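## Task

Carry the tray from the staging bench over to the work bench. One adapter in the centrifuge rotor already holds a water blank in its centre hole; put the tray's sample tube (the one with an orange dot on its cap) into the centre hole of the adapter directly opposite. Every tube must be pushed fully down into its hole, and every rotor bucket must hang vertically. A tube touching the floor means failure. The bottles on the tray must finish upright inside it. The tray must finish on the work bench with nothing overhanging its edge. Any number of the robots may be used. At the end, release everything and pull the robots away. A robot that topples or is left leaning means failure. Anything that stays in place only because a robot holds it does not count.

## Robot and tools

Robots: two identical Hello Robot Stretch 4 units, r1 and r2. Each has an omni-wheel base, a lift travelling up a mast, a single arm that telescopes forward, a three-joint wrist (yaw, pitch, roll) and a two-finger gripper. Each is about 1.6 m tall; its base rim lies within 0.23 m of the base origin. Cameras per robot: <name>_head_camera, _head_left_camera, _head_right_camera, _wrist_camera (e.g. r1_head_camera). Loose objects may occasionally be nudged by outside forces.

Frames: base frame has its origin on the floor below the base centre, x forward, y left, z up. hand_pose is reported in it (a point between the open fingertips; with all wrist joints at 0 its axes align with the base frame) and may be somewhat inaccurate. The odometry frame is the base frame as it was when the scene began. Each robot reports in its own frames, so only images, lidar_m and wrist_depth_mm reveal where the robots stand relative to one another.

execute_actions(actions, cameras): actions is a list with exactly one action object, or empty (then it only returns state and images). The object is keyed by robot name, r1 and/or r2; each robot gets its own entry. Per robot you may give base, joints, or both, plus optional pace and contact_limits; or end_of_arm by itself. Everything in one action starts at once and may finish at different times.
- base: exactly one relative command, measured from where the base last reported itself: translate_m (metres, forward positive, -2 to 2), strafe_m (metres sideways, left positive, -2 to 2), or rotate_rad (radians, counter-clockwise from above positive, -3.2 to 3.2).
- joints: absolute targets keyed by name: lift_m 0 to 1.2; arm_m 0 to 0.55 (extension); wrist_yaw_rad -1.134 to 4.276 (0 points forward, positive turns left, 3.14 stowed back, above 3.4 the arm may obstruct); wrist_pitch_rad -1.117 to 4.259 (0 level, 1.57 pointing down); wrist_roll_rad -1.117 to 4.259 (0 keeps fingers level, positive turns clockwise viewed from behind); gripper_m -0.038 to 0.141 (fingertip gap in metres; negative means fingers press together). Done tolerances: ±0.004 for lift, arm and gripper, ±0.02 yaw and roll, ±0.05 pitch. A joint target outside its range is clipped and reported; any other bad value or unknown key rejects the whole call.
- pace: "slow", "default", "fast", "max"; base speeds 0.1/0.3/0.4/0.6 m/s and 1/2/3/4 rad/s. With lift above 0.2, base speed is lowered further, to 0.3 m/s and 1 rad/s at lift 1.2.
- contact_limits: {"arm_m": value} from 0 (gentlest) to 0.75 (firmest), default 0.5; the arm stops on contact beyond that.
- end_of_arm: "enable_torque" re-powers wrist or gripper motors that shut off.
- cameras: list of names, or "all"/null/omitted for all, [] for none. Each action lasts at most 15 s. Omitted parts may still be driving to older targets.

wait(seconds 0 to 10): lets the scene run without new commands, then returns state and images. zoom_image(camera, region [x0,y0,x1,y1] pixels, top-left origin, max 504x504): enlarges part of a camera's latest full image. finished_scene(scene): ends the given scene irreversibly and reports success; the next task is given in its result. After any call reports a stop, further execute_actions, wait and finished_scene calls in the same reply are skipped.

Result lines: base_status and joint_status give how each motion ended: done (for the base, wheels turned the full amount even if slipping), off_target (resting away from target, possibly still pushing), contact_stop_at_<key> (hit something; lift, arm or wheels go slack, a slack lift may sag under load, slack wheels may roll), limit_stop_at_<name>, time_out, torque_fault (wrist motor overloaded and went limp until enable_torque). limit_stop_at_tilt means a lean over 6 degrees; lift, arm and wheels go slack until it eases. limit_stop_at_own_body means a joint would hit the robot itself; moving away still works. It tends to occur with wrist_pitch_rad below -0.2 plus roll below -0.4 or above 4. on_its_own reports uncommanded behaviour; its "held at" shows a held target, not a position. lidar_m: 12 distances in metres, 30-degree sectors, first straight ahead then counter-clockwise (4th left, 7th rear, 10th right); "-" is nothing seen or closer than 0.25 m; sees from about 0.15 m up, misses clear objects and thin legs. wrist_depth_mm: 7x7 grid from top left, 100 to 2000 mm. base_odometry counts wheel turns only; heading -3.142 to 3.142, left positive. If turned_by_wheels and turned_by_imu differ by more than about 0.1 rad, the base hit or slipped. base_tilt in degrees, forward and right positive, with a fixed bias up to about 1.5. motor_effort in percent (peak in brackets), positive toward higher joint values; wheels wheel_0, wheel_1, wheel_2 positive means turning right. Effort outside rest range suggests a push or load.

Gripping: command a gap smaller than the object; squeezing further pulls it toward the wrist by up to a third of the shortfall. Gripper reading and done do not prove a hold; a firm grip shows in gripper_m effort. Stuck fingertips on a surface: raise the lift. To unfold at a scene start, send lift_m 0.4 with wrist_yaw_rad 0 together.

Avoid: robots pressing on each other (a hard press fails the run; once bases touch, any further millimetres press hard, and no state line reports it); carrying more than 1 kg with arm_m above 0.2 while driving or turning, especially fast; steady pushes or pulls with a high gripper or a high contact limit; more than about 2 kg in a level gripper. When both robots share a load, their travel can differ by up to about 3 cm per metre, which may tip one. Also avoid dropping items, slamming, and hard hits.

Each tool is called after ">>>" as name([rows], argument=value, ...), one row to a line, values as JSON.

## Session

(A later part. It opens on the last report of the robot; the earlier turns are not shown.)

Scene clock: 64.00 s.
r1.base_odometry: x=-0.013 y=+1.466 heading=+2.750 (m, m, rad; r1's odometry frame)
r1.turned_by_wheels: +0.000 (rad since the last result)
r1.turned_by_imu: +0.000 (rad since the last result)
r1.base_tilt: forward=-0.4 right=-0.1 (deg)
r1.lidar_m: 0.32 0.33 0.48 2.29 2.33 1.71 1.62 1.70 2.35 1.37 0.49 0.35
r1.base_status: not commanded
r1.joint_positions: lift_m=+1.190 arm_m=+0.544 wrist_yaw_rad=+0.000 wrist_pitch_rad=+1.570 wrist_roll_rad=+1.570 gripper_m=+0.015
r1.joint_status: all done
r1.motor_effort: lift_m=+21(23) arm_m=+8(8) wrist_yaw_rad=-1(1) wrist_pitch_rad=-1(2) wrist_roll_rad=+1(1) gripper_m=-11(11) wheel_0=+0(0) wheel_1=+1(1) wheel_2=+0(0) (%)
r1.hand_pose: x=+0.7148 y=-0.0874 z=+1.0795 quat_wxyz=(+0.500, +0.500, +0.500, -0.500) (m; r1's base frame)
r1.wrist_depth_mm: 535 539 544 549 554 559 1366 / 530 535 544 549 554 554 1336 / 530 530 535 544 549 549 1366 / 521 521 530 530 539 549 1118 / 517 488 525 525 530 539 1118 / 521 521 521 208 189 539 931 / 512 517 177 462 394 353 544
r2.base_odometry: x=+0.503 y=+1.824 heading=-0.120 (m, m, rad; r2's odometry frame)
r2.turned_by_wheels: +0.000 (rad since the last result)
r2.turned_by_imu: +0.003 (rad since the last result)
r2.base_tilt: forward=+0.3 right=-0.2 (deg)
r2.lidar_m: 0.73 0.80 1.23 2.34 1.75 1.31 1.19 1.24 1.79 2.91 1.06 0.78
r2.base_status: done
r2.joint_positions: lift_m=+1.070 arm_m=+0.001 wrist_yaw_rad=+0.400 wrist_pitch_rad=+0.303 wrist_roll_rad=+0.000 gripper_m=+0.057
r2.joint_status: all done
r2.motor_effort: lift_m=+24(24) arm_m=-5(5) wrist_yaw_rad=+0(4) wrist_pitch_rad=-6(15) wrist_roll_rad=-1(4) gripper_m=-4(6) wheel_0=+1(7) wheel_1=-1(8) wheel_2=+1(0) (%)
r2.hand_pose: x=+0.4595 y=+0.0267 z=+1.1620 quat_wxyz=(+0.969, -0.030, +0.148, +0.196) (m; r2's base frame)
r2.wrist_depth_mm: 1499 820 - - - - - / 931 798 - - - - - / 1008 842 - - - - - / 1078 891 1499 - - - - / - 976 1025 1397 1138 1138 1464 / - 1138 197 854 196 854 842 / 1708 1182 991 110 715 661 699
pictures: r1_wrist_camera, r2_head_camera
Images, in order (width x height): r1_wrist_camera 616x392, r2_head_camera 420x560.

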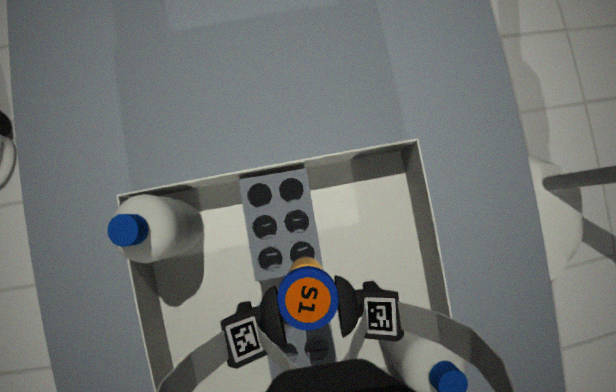

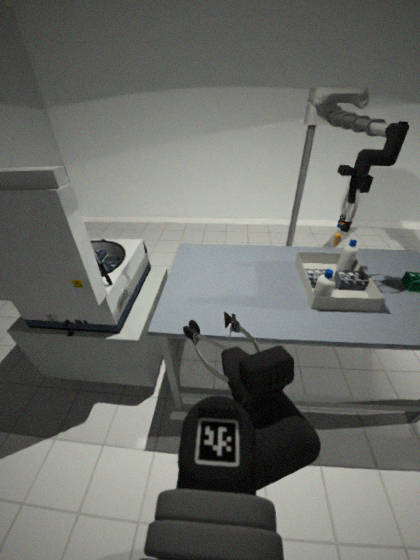

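>>> execute_actions([
  {"r1":{"base":{"strafe_m":-1.15},"joints":{"arm_m":0.45}}},
], cameras=["r1_wrist_camera","r1_head_right_camera"])

Scene clock: 69.47 s.
r1.base_odometry: x=+0.426 y=+2.530 heading=+2.750 (m, m, rad; r1's odometry frame)
r1.turned_by_wheels: +0.000 (rad since the last result)
r1.turned_by_imu: +0.005 (rad since the last result)
r1.base_tilt: forward=-0.5 right=-0.1 (deg)
r1.lidar_m: 0.33 0.35 0.48 1.36 2.33 1.70 1.62 1.70 1.87 1.79 0.47 0.35
r1.base_status: done
r1.joint_positions: lift_m=+1.190 arm_m=+0.451 wrist_yaw_rad=+0.000 wrist_pitch_rad=+1.570 wrist_roll_rad=+1.570 gripper_m=+0.015
r1.joint_status: all done
r1.motor_effort: lift_m=+20(21) arm_m=-8(8) wrist_yaw_rad=-1(2) wrist_pitch_rad=-2(1) wrist_roll_rad=+1(0) gripper_m=-12(9) wheel_0=+0(11) wheel_1=+1(10) wheel_2=+0(0) (%)
r1.hand_pose: x=+0.6224 y=-0.0874 z=+1.0795 quat_wxyz=(+0.500, +0.500, +0.500, -0.500) (m; r1's base frame)
r1.wrist_depth_mm: 492 525 554 569 517 1336 1336 / 488 554 554 559 535 1366 1336 / 484 525 559 554 559 1336 1308 / 477 539 554 559 500 1118 1308 / 469 480 609 530 492 1078 1308 / 445 477 480 209 189 1281 1308 / 399 723 177 1255 931 1281 1281
r2.base_odometry: x=+0.503 y=+1.824 heading=-0.120 (m, m, rad; r2's odometry frame)
r2.turned_by_wheels: +0.000 (rad since the last result)
r2.turned_by_imu: +0.001 (rad since the last result)
r2.base_tilt: forward=+0.3 right=-0.1 (deg)
r2.lidar_m: 0.72 0.77 1.17 2.34 1.73 1.31 1.21 1.26 1.82 2.93 1.03 0.74
r2.base_status: not commanded
r2.joint_positions: lift_m=+1.070 arm_m=+0.001 wrist_yaw_rad=+0.400 wrist_pitch_rad=+0.303 wrist_roll_rad=+0.000 gripper_m=+0.057
r2.joint_status: not commanded
r2.motor_effort: lift_m=+23(23) arm_m=-5(5) wrist_yaw_rad=-1(0) wrist_pitch_rad=-6(8) wrist_roll_rad=+0(0) gripper_m=-7(5) wheel_0=+1(1) wheel_1=-1(1) wheel_2=+1(1) (%)
r2.hand_pose: x=+0.4595 y=+0.0267 z=+1.1620 quat_wxyz=(+0.969, -0.030, +0.148, +0.196) (m; r2's base frame)
r2.wrist_depth_mm: 1499 809 - 1499 - - - / 917 798 - - - - - / 1008 842 - - - - - / 1060 891 1499 - - - - / - 976 1042 1397 1118 1118 - / - 1118 197 854 196 854 842 / 1708 1182 1008 110 715 661 699
pictures: r1_head_right_camera, r1_wrist_camera
Images, in order (width x height): r1_head_right_camera 420x672, r1_wrist_camera 616x392.

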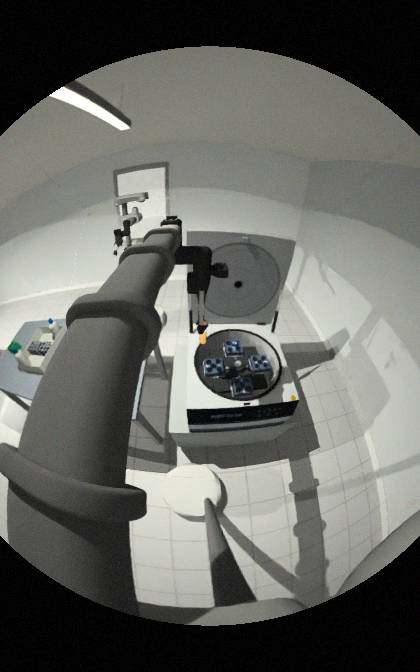

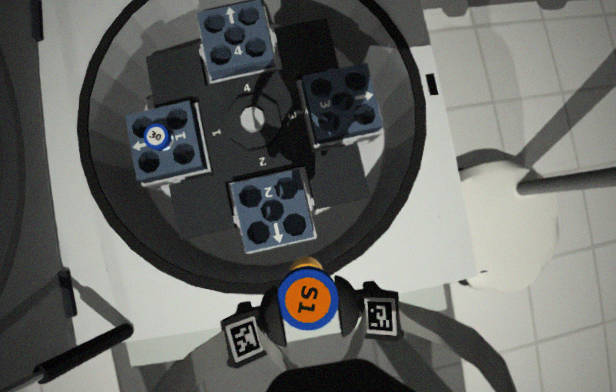

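>>> execute_actions([
  {"r1":{"base":{"strafe_m":-0.185},"joints":{"arm_m":0.362,"lift_m":1.08}}},
], cameras=["r1_wrist_camera","r1_head_right_camera"])

>>> zoom_image(camera="r1_wrist_camera", region=[200,170,420,340])

Scene clock: 72.03 s.
r1.base_odometry: x=+0.496 y=+2.701 heading=+2.751 (m, m, rad; r1's odometry frame)
r1.turned_by_wheels: +0.000 (rad since the last result)
r1.turned_by_imu: +0.001 (rad since the last result)
r1.base_tilt: forward=-0.2 right=+0.1 (deg)
r1.lidar_m: 0.34 0.34 0.52 1.36 2.32 1.71 1.62 1.71 1.66 1.59 0.49 0.34
r1.base_status: done
r1.joint_positions: lift_m=+1.080 arm_m=+0.363 wrist_yaw_rad=+0.000 wrist_pitch_rad=+1.570 wrist_roll_rad=+1.570 gripper_m=+0.015
r1.joint_status: all done
r1.motor_effort: lift_m=+15(19) arm_m=-8(6) wrist_yaw_rad=-1(1) wrist_pitch_rad=-2(1) wrist_roll_rad=+0(1) gripper_m=-9(10) wheel_0=+0(11) wheel_1=+2(10) wheel_2=+0(0) (%)
r1.hand_pose: x=+0.5344 y=-0.0874 z=+0.9700 quat_wxyz=(+0.500, +0.500, +0.500, -0.500) (m; r1's base frame)
r1.wrist_depth_mm: 1160 389 392 394 820 1229 1255 / 379 407 445 394 394 1229 1229 / 413 455 445 455 392 1255 1229 / 436 439 445 449 392 976 1229 / 439 436 439 418 402 976 1205 / 402 430 433 208 189 991 1205 / 439 427 177 439 382 382 1182
r2.base_odometry: x=+0.503 y=+1.824 heading=-0.120 (m, m, rad; r2's odometry frame)
r2.turned_by_wheels: +0.000 (rad since the last result)
r2.turned_by_imu: +0.000 (rad since the last result)
r2.base_tilt: forward=+0.3 right=-0.2 (deg)
r2.lidar_m: 0.72 0.77 1.15 2.34 1.77 1.30 1.20 1.28 1.82 2.95 1.01 0.77
r2.base_status: not commanded
r2.joint_positions: lift_m=+1.070 arm_m=+0.001 wrist_yaw_rad=+0.400 wrist_pitch_rad=+0.303 wrist_roll_rad=+0.000 gripper_m=+0.057
r2.joint_status: not commanded
r2.motor_effort: lift_m=+23(23) arm_m=-5(5) wrist_yaw_rad=+0(0) wrist_pitch_rad=-8(8) wrist_roll_rad=-1(0) gripper_m=-2(3) wheel_0=+1(1) wheel_1=-1(1) wheel_2=+1(1) (%)
r2.hand_pose: x=+0.4595 y=+0.0267 z=+1.1620 quat_wxyz=(+0.969, -0.030, +0.148, +0.196) (m; r2's base frame)
r2.wrist_depth_mm: 1537 820 - 1808 - - - / 931 798 - - - - - / 991 854 - - - - - / 1078 891 1464 - - - - / - 991 1042 1397 1138 1138 - / - 1118 198 854 196 854 842 / 1708 1182 991 110 715 654 707
pictures: r1_head_right_camera, r1_wrist_camera
Images, in order (width x height): r1_head_right_camera 420x672, r1_wrist_camera 616x392.

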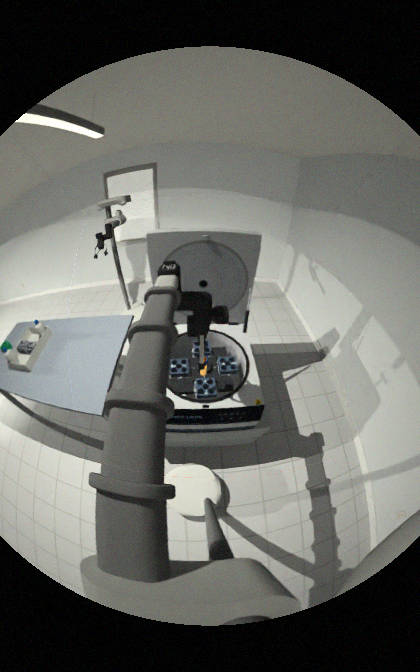

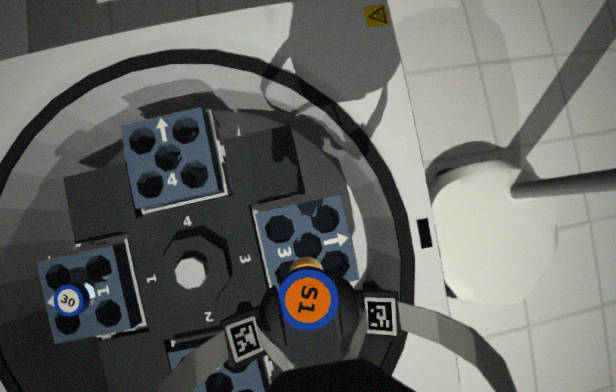

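Region (200, 170, 420, 340) of r1_wrist_camera's 616x392 image, scaled by 2.291; it fills the top 389 rows of this view, and the rest is white.

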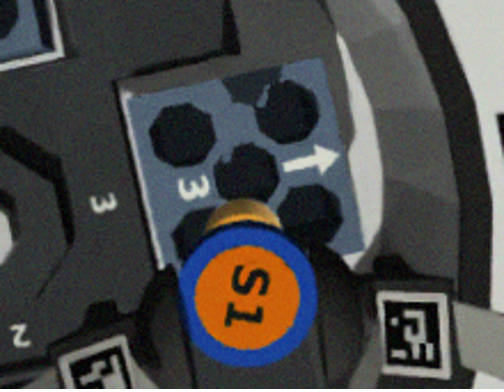

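>>> execute_actions([
  {"r1":{"base":{"strafe_m":-0.009},"joints":{"arm_m":0.355,"lift_m":1.0}}},
], cameras=["r1_wrist_camera","r1_head_right_camera"])

>>> zoom_image(camera="r1_wrist_camera", region=[200,170,420,340])

>>> zoom_image(camera="r1_head_right_camera", region=[160,340,250,410])

Scene clock: 75.20 s.
r1.base_odometry: x=+0.500 y=+2.709 heading=+2.751 (m, m, rad; r1's odometry frame)
r1.turned_by_wheels: +0.000 (rad since the last result)
r1.turned_by_imu: +0.000 (rad since the last result)
r1.base_tilt: forward=-0.2 right=-0.1 (deg)
r1.lidar_m: 0.33 0.34 0.53 1.35 2.32 1.69 1.63 1.71 1.66 1.58 0.48 0.35
r1.base_status: done
r1.joint_positions: lift_m=+1.000 arm_m=+0.356 wrist_yaw_rad=+0.000 wrist_pitch_rad=+1.570 wrist_roll_rad=+1.570 gripper_m=+0.015
r1.joint_status: all done
r1.motor_effort: lift_m=+16(15) arm_m=-7(8) wrist_yaw_rad=-1(0) wrist_pitch_rad=-1(1) wrist_roll_rad=+0(1) gripper_m=-10(10) wheel_0=+2(4) wheel_1=-1(5) wheel_2=+0(0) (%)
r1.hand_pose: x=+0.5274 y=-0.0874 z=+0.8899 quat_wxyz=(+0.500, +0.500, +0.500, -0.500) (m; r1's base frame)
r1.wrist_depth_mm: 303 307 309 312 314 1160 1160 / 329 368 397 312 314 1138 1160 / 392 340 368 410 309 1118 1182 / 355 351 362 366 317 917 917 / 353 357 362 340 355 904 904 / 329 338 338 208 189 904 1138 / 325 351 177 357 304 303 1098
r2.base_odometry: x=+0.503 y=+1.824 heading=-0.120 (m, m, rad; r2's odometry frame)
r2.turned_by_wheels: +0.000 (rad since the last result)
r2.turned_by_imu: +0.000 (rad since the last result)
r2.base_tilt: forward=+0.3 right=-0.2 (deg)
r2.lidar_m: 0.72 0.76 1.18 2.35 1.79 1.29 1.20 1.26 1.81 2.96 1.05 0.77
r2.base_status: not commanded
r2.joint_positions: lift_m=+1.070 arm_m=+0.001 wrist_yaw_rad=+0.400 wrist_pitch_rad=+0.303 wrist_roll_rad=+0.000 gripper_m=+0.057
r2.joint_status: not commanded
r2.motor_effort: lift_m=+23(23) arm_m=-5(5) wrist_yaw_rad=+0(0) wrist_pitch_rad=-8(8) wrist_roll_rad=-1(1) gripper_m=-2(3) wheel_0=+1(1) wheel_1=-1(1) wheel_2=+1(1) (%)
r2.hand_pose: x=+0.4595 y=+0.0267 z=+1.1620 quat_wxyz=(+0.969, -0.030, +0.148, +0.196) (m; r2's base frame)
r2.wrist_depth_mm: 1499 809 - - - - - / 917 788 - - - - - / 1008 842 - - - - - / 1078 891 1464 - - - - / - 976 1042 1430 1118 1138 - / - 1138 198 854 196 854 854 / 1661 1182 1008 110 715 661 707
pictures: r1_head_right_camera, r1_wrist_camera
Images, in order (width x height): r1_head_right_camera 420x672, r1_wrist_camera 616x392.

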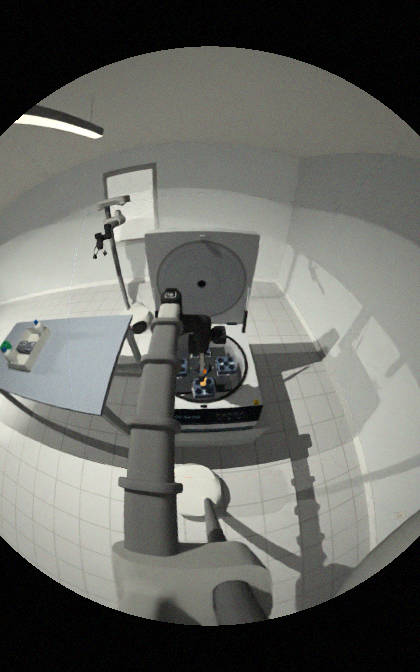

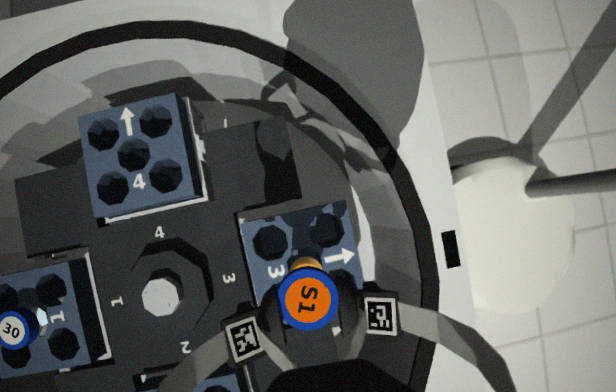

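Region (200, 170, 420, 340) of r1_wrist_camera's 616x392 image, scaled by 2.291; it fills the top 389 rows of this view, and the rest is white.

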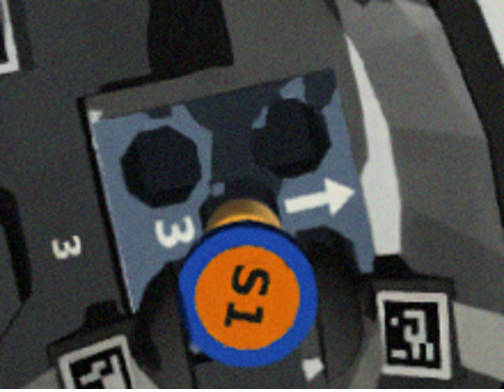

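Region (160, 340, 250, 410) of r1_head_right_camera's 420x672 image, scaled by 5.600, with more detail than that image has.

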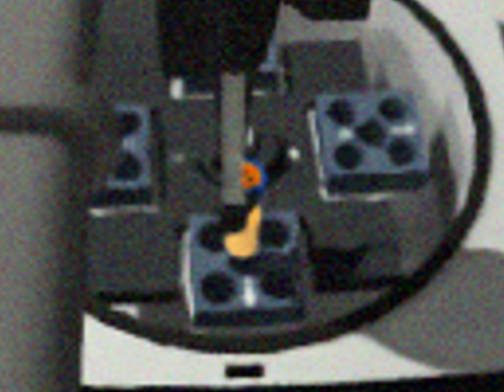

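>>> execute_actions([
  {"r1":{"base":{"strafe_m":-0.004},"joints":{"lift_m":0.96},"pace":"slow"}},
], cameras=["r1_wrist_camera"])

Scene clock: 78.17 s.
r1.base_odometry: x=+0.501 y=+2.713 heading=+2.751 (m, m, rad; r1's odometry frame)
r1.turned_by_wheels: +0.000 (rad since the last result)
r1.turned_by_imu: +0.000 (rad since the last result)
r1.base_tilt: forward=-0.5 right=+0.0 (deg)
r1.lidar_m: 0.32 0.36 0.54 1.39 2.30 1.69 1.62 1.70 1.65 1.58 0.48 0.33
r1.base_status: done
r1.joint_positions: lift_m=+0.960 arm_m=+0.356 wrist_yaw_rad=+0.000 wrist_pitch_rad=+1.570 wrist_roll_rad=+1.570 gripper_m=+0.015
r1.joint_status: all done
r1.motor_effort: lift_m=+15(15) arm_m=-8(8) wrist_yaw_rad=-1(1) wrist_pitch_rad=-1(1) wrist_roll_rad=+2(1) gripper_m=-11(9) wheel_0=+3(3) wheel_1=-1(6) wheel_2=+0(2) (%)
r1.hand_pose: x=+0.5274 y=-0.0874 z=+0.8500 quat_wxyz=(+0.500, +0.500, +0.500, -0.500) (m; r1's base frame)
r1.wrist_depth_mm: 270 285 276 271 273 1118 1118 / 315 338 387 298 272 1098 1118 / 325 298 327 389 271 1118 1078 / 319 309 325 330 315 854 891 / 319 317 320 297 329 267 878 / 303 297 301 208 189 266 1078 / 298 312 177 319 307 257 1098
r2.base_odometry: x=+0.503 y=+1.824 heading=-0.120 (m, m, rad; r2's odometry frame)
r2.turned_by_wheels: +0.000 (rad since the last result)
r2.turned_by_imu: +0.000 (rad since the last result)
r2.base_tilt: forward=+0.3 right=-0.2 (deg)
r2.lidar_m: 0.72 0.76 1.17 2.35 1.80 1.30 1.21 1.25 1.80 2.95 1.04 0.78
r2.base_status: not commanded
r2.joint_positions: lift_m=+1.070 arm_m=+0.001 wrist_yaw_rad=+0.400 wrist_pitch_rad=+0.303 wrist_roll_rad=+0.000 gripper_m=+0.057
r2.joint_status: not commanded
r2.motor_effort: lift_m=+23(23) arm_m=-5(5) wrist_yaw_rad=+0(0) wrist_pitch_rad=-7(8) wrist_roll_rad=+0(0) gripper_m=-1(5) wheel_0=+1(1) wheel_1=-1(1) wheel_2=+1(1) (%)
r2.hand_pose: x=+0.4595 y=+0.0267 z=+1.1620 quat_wxyz=(+0.969, -0.030, +0.148, +0.196) (m; r2's base frame)
r2.wrist_depth_mm: 1499 820 - - - - - / 931 798 - - - - - / 991 842 - - - - - / 1060 891 1464 - - - - / - 976 1042 1397 1138 1138 - / - 1118 198 854 196 854 842 / 1708 1182 1008 110 715 654 707
pictures: r1_wrist_camera
Images, in order (width x height): r1_wrist_camera 616x392.

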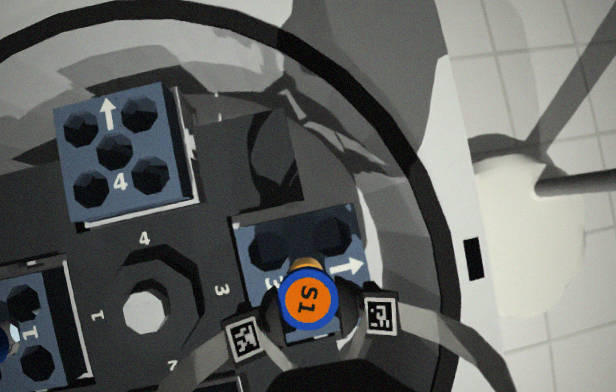

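In cleanly.

>>> execute_actions([
  {"r1":{"joints":{"lift_m":0.918},"pace":"slow"}},
], cameras=["r1_wrist_camera"])

>>> execute_actions([
  {"r1":{"joints":{"gripper_m":0.06}}},
], cameras=["r1_wrist_camera"])

>>> execute_actions([
  {"r1":{"joints":{"lift_m":1.08}}},
], cameras=["r1_wrist_camera"])

Scene clock: 79.90 s.
r1.base_odometry: x=+0.501 y=+2.713 heading=+2.751 (m, m, rad; r1's odometry frame)
r1.turned_by_wheels: +0.000 (rad since the last result)
r1.turned_by_imu: +0.000 (rad since the last result)
r1.base_tilt: forward=-0.3 right=+0.1 (deg)
r1.lidar_m: 0.33 0.34 0.53 1.37 2.34 1.69 1.61 1.69 1.66 1.58 0.48 0.36
r1.base_status: not commanded
r1.joint_positions: lift_m=+0.918 arm_m=+0.356 wrist_yaw_rad=+0.000 wrist_pitch_rad=+1.570 wrist_roll_rad=+1.570 gripper_m=+0.015
r1.joint_status: all done
r1.motor_effort: lift_m=+15(15) arm_m=-8(8) wrist_yaw_rad=+0(1) wrist_pitch_rad=-2(2) wrist_roll_rad=+0(0) gripper_m=-9(10) wheel_0=+3(3) wheel_1=-2(2) wheel_2=+0(0) (%)
r1.hand_pose: x=+0.5274 y=-0.0874 z=+0.8080 quat_wxyz=(+0.500, +0.500, +0.500, -0.500) (m; r1's base frame)
r1.wrist_depth_mm: 270 282 276 229 229 1060 1098 / 276 287 375 287 230 231 1060 / 255 260 286 362 244 229 1060 / 253 272 282 287 291 227 831 / 276 278 279 257 298 225 820 / 273 255 277 207 189 223 820 / 271 254 177 253 300 218 1042
r2.base_odometry: x=+0.503 y=+1.824 heading=-0.120 (m, m, rad; r2's odometry frame)
r2.turned_by_wheels: +0.000 (rad since the last result)
r2.turned_by_imu: +0.000 (rad since the last result)
r2.base_tilt: forward=+0.2 right=-0.2 (deg)
r2.lidar_m: 0.71 0.74 1.20 2.34 1.77 1.31 1.18 1.22 1.82 2.94 1.07 0.75
r2.base_status: not commanded
r2.joint_positions: lift_m=+1.070 arm_m=+0.001 wrist_yaw_rad=+0.400 wrist_pitch_rad=+0.303 wrist_roll_rad=+0.000 gripper_m=+0.057
r2.joint_status: not commanded
r2.motor_effort: lift_m=+23(23) arm_m=-5(5) wrist_yaw_rad=+0(0) wrist_pitch_rad=-8(6) wrist_roll_rad=-1(1) gripper_m=-5(6) wheel_0=+1(1) wheel_1=-1(1) wheel_2=+1(1) (%)
r2.hand_pose: x=+0.4595 y=+0.0267 z=+1.1620 quat_wxyz=(+0.969, -0.030, +0.148, +0.196) (m; r2's base frame)
r2.wrist_depth_mm: 1499 809 - - - - - / 931 788 - - - - - / 991 842 - - - - - / 1078 904 1430 - - - - / - 976 1025 1397 1138 1118 - / - 1118 198 866 196 854 842 / 1708 1182 1008 110 723 654 707
pictures: r1_wrist_camera
Images, in order (width x height): r1_wrist_camera 616x392.

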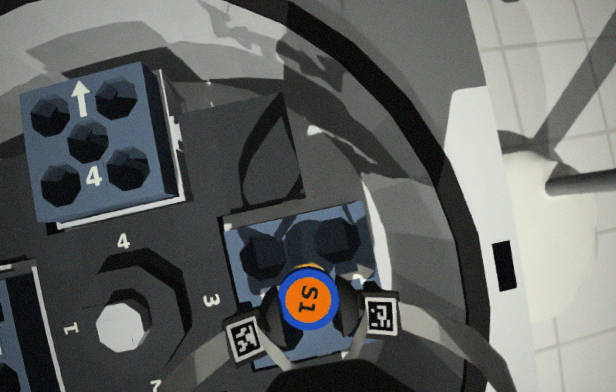

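Scene clock: 81.13 s.
r1.base_odometry: x=+0.501 y=+2.713 heading=+2.751 (m, m, rad; r1's odometry frame)
r1.turned_by_wheels: +0.000 (rad since the last result)
r1.turned_by_imu: +0.000 (rad since the last result)
r1.base_tilt: forward=-0.2 right=+0.0 (deg)
r1.lidar_m: 0.33 0.36 0.52 1.37 2.30 1.71 1.61 1.70 1.65 1.58 0.48 0.35
r1.base_status: not commanded
r1.joint_positions: lift_m=+0.918 arm_m=+0.356 wrist_yaw_rad=+0.000 wrist_pitch_rad=+1.570 wrist_roll_rad=+1.570 gripper_m=+0.060
r1.joint_status: all done
r1.motor_effort: lift_m=+15(15) arm_m=-7(8) wrist_yaw_rad=-1(1) wrist_pitch_rad=-2(2) wrist_roll_rad=+1(1) gripper_m=-4(9) wheel_0=+3(3) wheel_1=-2(1) wheel_2=+0(0) (%)
r1.hand_pose: x=+0.5274 y=-0.0874 z=+0.8080 quat_wxyz=(+0.500, +0.500, +0.500, -0.500) (m; r1's base frame)
r1.wrist_depth_mm: 271 282 276 229 230 1060 1098 / 276 289 370 289 229 231 1078 / 253 259 285 362 243 229 1098 / 254 270 282 287 291 226 831 / 276 277 279 257 298 226 831 / 272 256 254 253 193 224 831 / 271 255 185 252 300 222 1042
r2.base_odometry: x=+0.503 y=+1.824 heading=-0.120 (m, m, rad; r2's odometry frame)
r2.turned_by_wheels: +0.000 (rad since the last result)
r2.turned_by_imu: +0.000 (rad since the last result)
r2.base_tilt: forward=+0.3 right=-0.2 (deg)
r2.lidar_m: 0.73 0.75 1.18 2.34 1.76 1.31 1.20 1.24 1.80 2.94 1.05 0.77
r2.base_status: not commanded
r2.joint_positions: lift_m=+1.070 arm_m=+0.001 wrist_yaw_rad=+0.400 wrist_pitch_rad=+0.303 wrist_roll_rad=+0.000 gripper_m=+0.057
r2.joint_status: not commanded
r2.motor_effort: lift_m=+23(23) arm_m=-5(5) wrist_yaw_rad=+0(1) wrist_pitch_rad=-8(8) wrist_roll_rad=-1(1) gripper_m=-6(5) wheel_0=+1(1) wheel_1=-1(1) wheel_2=+1(1) (%)
r2.hand_pose: x=+0.4595 y=+0.0267 z=+1.1620 quat_wxyz=(+0.969, -0.030, +0.148, +0.196) (m; r2's base frame)
r2.wrist_depth_mm: 1537 809 - - - - - / 931 798 - - - - - / 991 842 - - - - - / 1060 891 1397 - - - - / - 991 1025 1397 1118 1118 - / - 1118 198 866 196 854 854 / 1661 1182 991 110 715 661 699
pictures: r1_wrist_camera
Images, in order (width x height): r1_wrist_camera 616x392.

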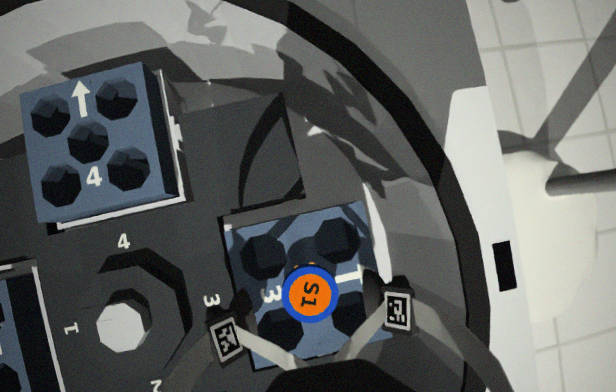

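Scene clock: 82.90 s.
r1.base_odometry: x=+0.501 y=+2.713 heading=+2.751 (m, m, rad; r1's odometry frame)
r1.turned_by_wheels: +0.000 (rad since the last result)
r1.turned_by_imu: +0.000 (rad since the last result)
r1.base_tilt: forward=-0.3 right=+0.0 (deg)
r1.lidar_m: 0.33 0.34 0.53 1.37 2.31 1.69 1.63 1.72 1.64 1.57 0.47 0.34
r1.base_status: not commanded
r1.joint_positions: lift_m=+1.080 arm_m=+0.356 wrist_yaw_rad=+0.000 wrist_pitch_rad=+1.570 wrist_roll_rad=+1.570 gripper_m=+0.060
r1.joint_status: all done
r1.motor_effort: lift_m=+21(22) arm_m=-8(8) wrist_yaw_rad=+0(0) wrist_pitch_rad=-3(1) wrist_roll_rad=+0(1) gripper_m=-2(3) wheel_0=+3(3) wheel_1=-1(1) wheel_2=+0(0) (%)
r1.hand_pose: x=+0.5274 y=-0.0874 z=+0.9695 quat_wxyz=(+0.500, +0.500, +0.500, -0.500) (m; r1's base frame)
r1.wrist_depth_mm: 1182 1205 392 394 1229 1255 1229 / 382 387 407 392 394 1229 1255 / 402 459 449 445 392 1229 1229 / 436 436 445 455 387 976 1205 / 442 436 439 418 387 976 1229 / 404 421 402 439 194 1182 1205 / 436 427 185 436 382 1205 1205
r2.base_odometry: x=+0.503 y=+1.824 heading=-0.120 (m, m, rad; r2's odometry frame)
r2.turned_by_wheels: +0.000 (rad since the last result)
r2.turned_by_imu: +0.000 (rad since the last result)
r2.base_tilt: forward=+0.3 right=-0.2 (deg)
r2.lidar_m: 0.72 0.75 1.16 2.33 1.76 1.27 1.20 1.24 1.79 2.91 1.06 0.76
r2.base_status: not commanded
r2.joint_positions: lift_m=+1.070 arm_m=+0.001 wrist_yaw_rad=+0.400 wrist_pitch_rad=+0.303 wrist_roll_rad=+0.000 gripper_m=+0.057
r2.joint_status: not commanded
r2.motor_effort: lift_m=+23(23) arm_m=-5(5) wrist_yaw_rad=+0(0) wrist_pitch_rad=-6(9) wrist_roll_rad=-1(0) gripper_m=-3(2) wheel_0=+1(1) wheel_1=-1(1) wheel_2=+1(1) (%)
r2.hand_pose: x=+0.4595 y=+0.0267 z=+1.1620 quat_wxyz=(+0.969, -0.030, +0.148, +0.196) (m; r2's base frame)
r2.wrist_depth_mm: 1537 820 - - - - - / 931 788 - - - - - / 1008 831 - - - - - / 1060 891 1464 - - - - / - 976 1042 1397 1138 1118 - / - 1118 198 866 196 854 842 / 1708 1182 1008 110 715 654 699
pictures: r1_wrist_camera
Images, in order (width x height): r1_wrist_camera 616x392.

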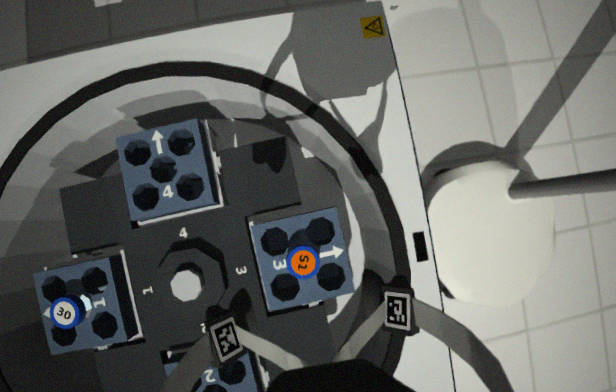

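>>> execute_actions([
  {"r1":{"base":{"translate_m":-0.2},"joints":{"arm_m":0},"pace":"fast"}},
], cameras=[])

>>> finished_scene(scene=1)

Scene clock: 85.47 s.
r1.base_odometry: x=+0.686 y=+2.636 heading=+2.751 (m, m, rad; r1's odometry frame)
r1.turned_by_wheels: +0.000 (rad since the last result)
r1.turned_by_imu: +0.001 (rad since the last result)
r1.base_tilt: forward=-0.3 right=+0.0 (deg)
r1.lidar_m: 0.52 0.55 0.76 3.66 2.06 1.49 1.42 1.49 1.66 1.57 1.64 0.55
r1.base_status: done
r1.joint_positions: lift_m=+1.080 arm_m=+0.002 wrist_yaw_rad=+0.000 wrist_pitch_rad=+1.570 wrist_roll_rad=+1.570 gripper_m=+0.060
r1.joint_status: all done
r1.motor_effort: lift_m=+21(21) arm_m=-8(9) wrist_yaw_rad=+0(0) wrist_pitch_rad=-1(3) wrist_roll_rad=+1(1) gripper_m=-1(2) wheel_0=-2(8) wheel_1=-2(9) wheel_2=+0(9) (%)
r1.hand_pose: x=+0.1730 y=-0.0874 z=+0.9695 quat_wxyz=(+0.500, +0.500, +0.500, -0.500) (m; r1's base frame)
r1.wrist_depth_mm: 1182 1205 1205 1255 1205 1255 1229 / 668 1182 1182 1205 1229 1205 1255 / 627 931 1182 1205 1205 1229 1205 / 585 878 1160 1182 976 1205 1205 / 559 831 1138 976 991 1205 1182 / 539 778 1138 1160 194 1205 1205 / 517 715 186 1182 1205 1160 1205
r2.base_odometry: x=+0.503 y=+1.824 heading=-0.120 (m, m, rad; r2's odometry frame)
r2.turned_by_wheels: +0.000 (rad since the last result)
r2.turned_by_imu: +0.000 (rad since the last result)
r2.base_tilt: forward=+0.3 right=-0.2 (deg)
r2.lidar_m: 0.72 0.77 1.20 2.34 1.79 1.32 1.18 1.26 1.82 2.96 1.02 0.76
r2.base_status: not commanded
r2.joint_positions: lift_m=+1.070 arm_m=+0.001 wrist_yaw_rad=+0.400 wrist_pitch_rad=+0.303 wrist_roll_rad=+0.000 gripper_m=+0.057
r2.joint_status: not commanded
r2.motor_effort: lift_m=+23(23) arm_m=-5(5) wrist_yaw_rad=+0(0) wrist_pitch_rad=-8(7) wrist_roll_rad=-1(0) gripper_m=-4(3) wheel_0=+1(1) wheel_1=-1(1) wheel_2=+1(1) (%)
r2.hand_pose: x=+0.4595 y=+0.0267 z=+1.1620 quat_wxyz=(+0.969, -0.030, +0.148, +0.196) (m; r2's base frame)
r2.wrist_depth_mm: 1499 820 - - - - - / 931 798 - - - - - / 991 842 - - - - - / 1078 891 1464 - - - - / - 976 1042 1397 1118 1138 - / - 1118 197 854 196 854 842 / 1708 1182 1008 110 723 654 699
pictures: none
No camera images: the call's "cameras" was empty. Leave "cameras" out to get every camera's image.

The scene is finished: the task was done.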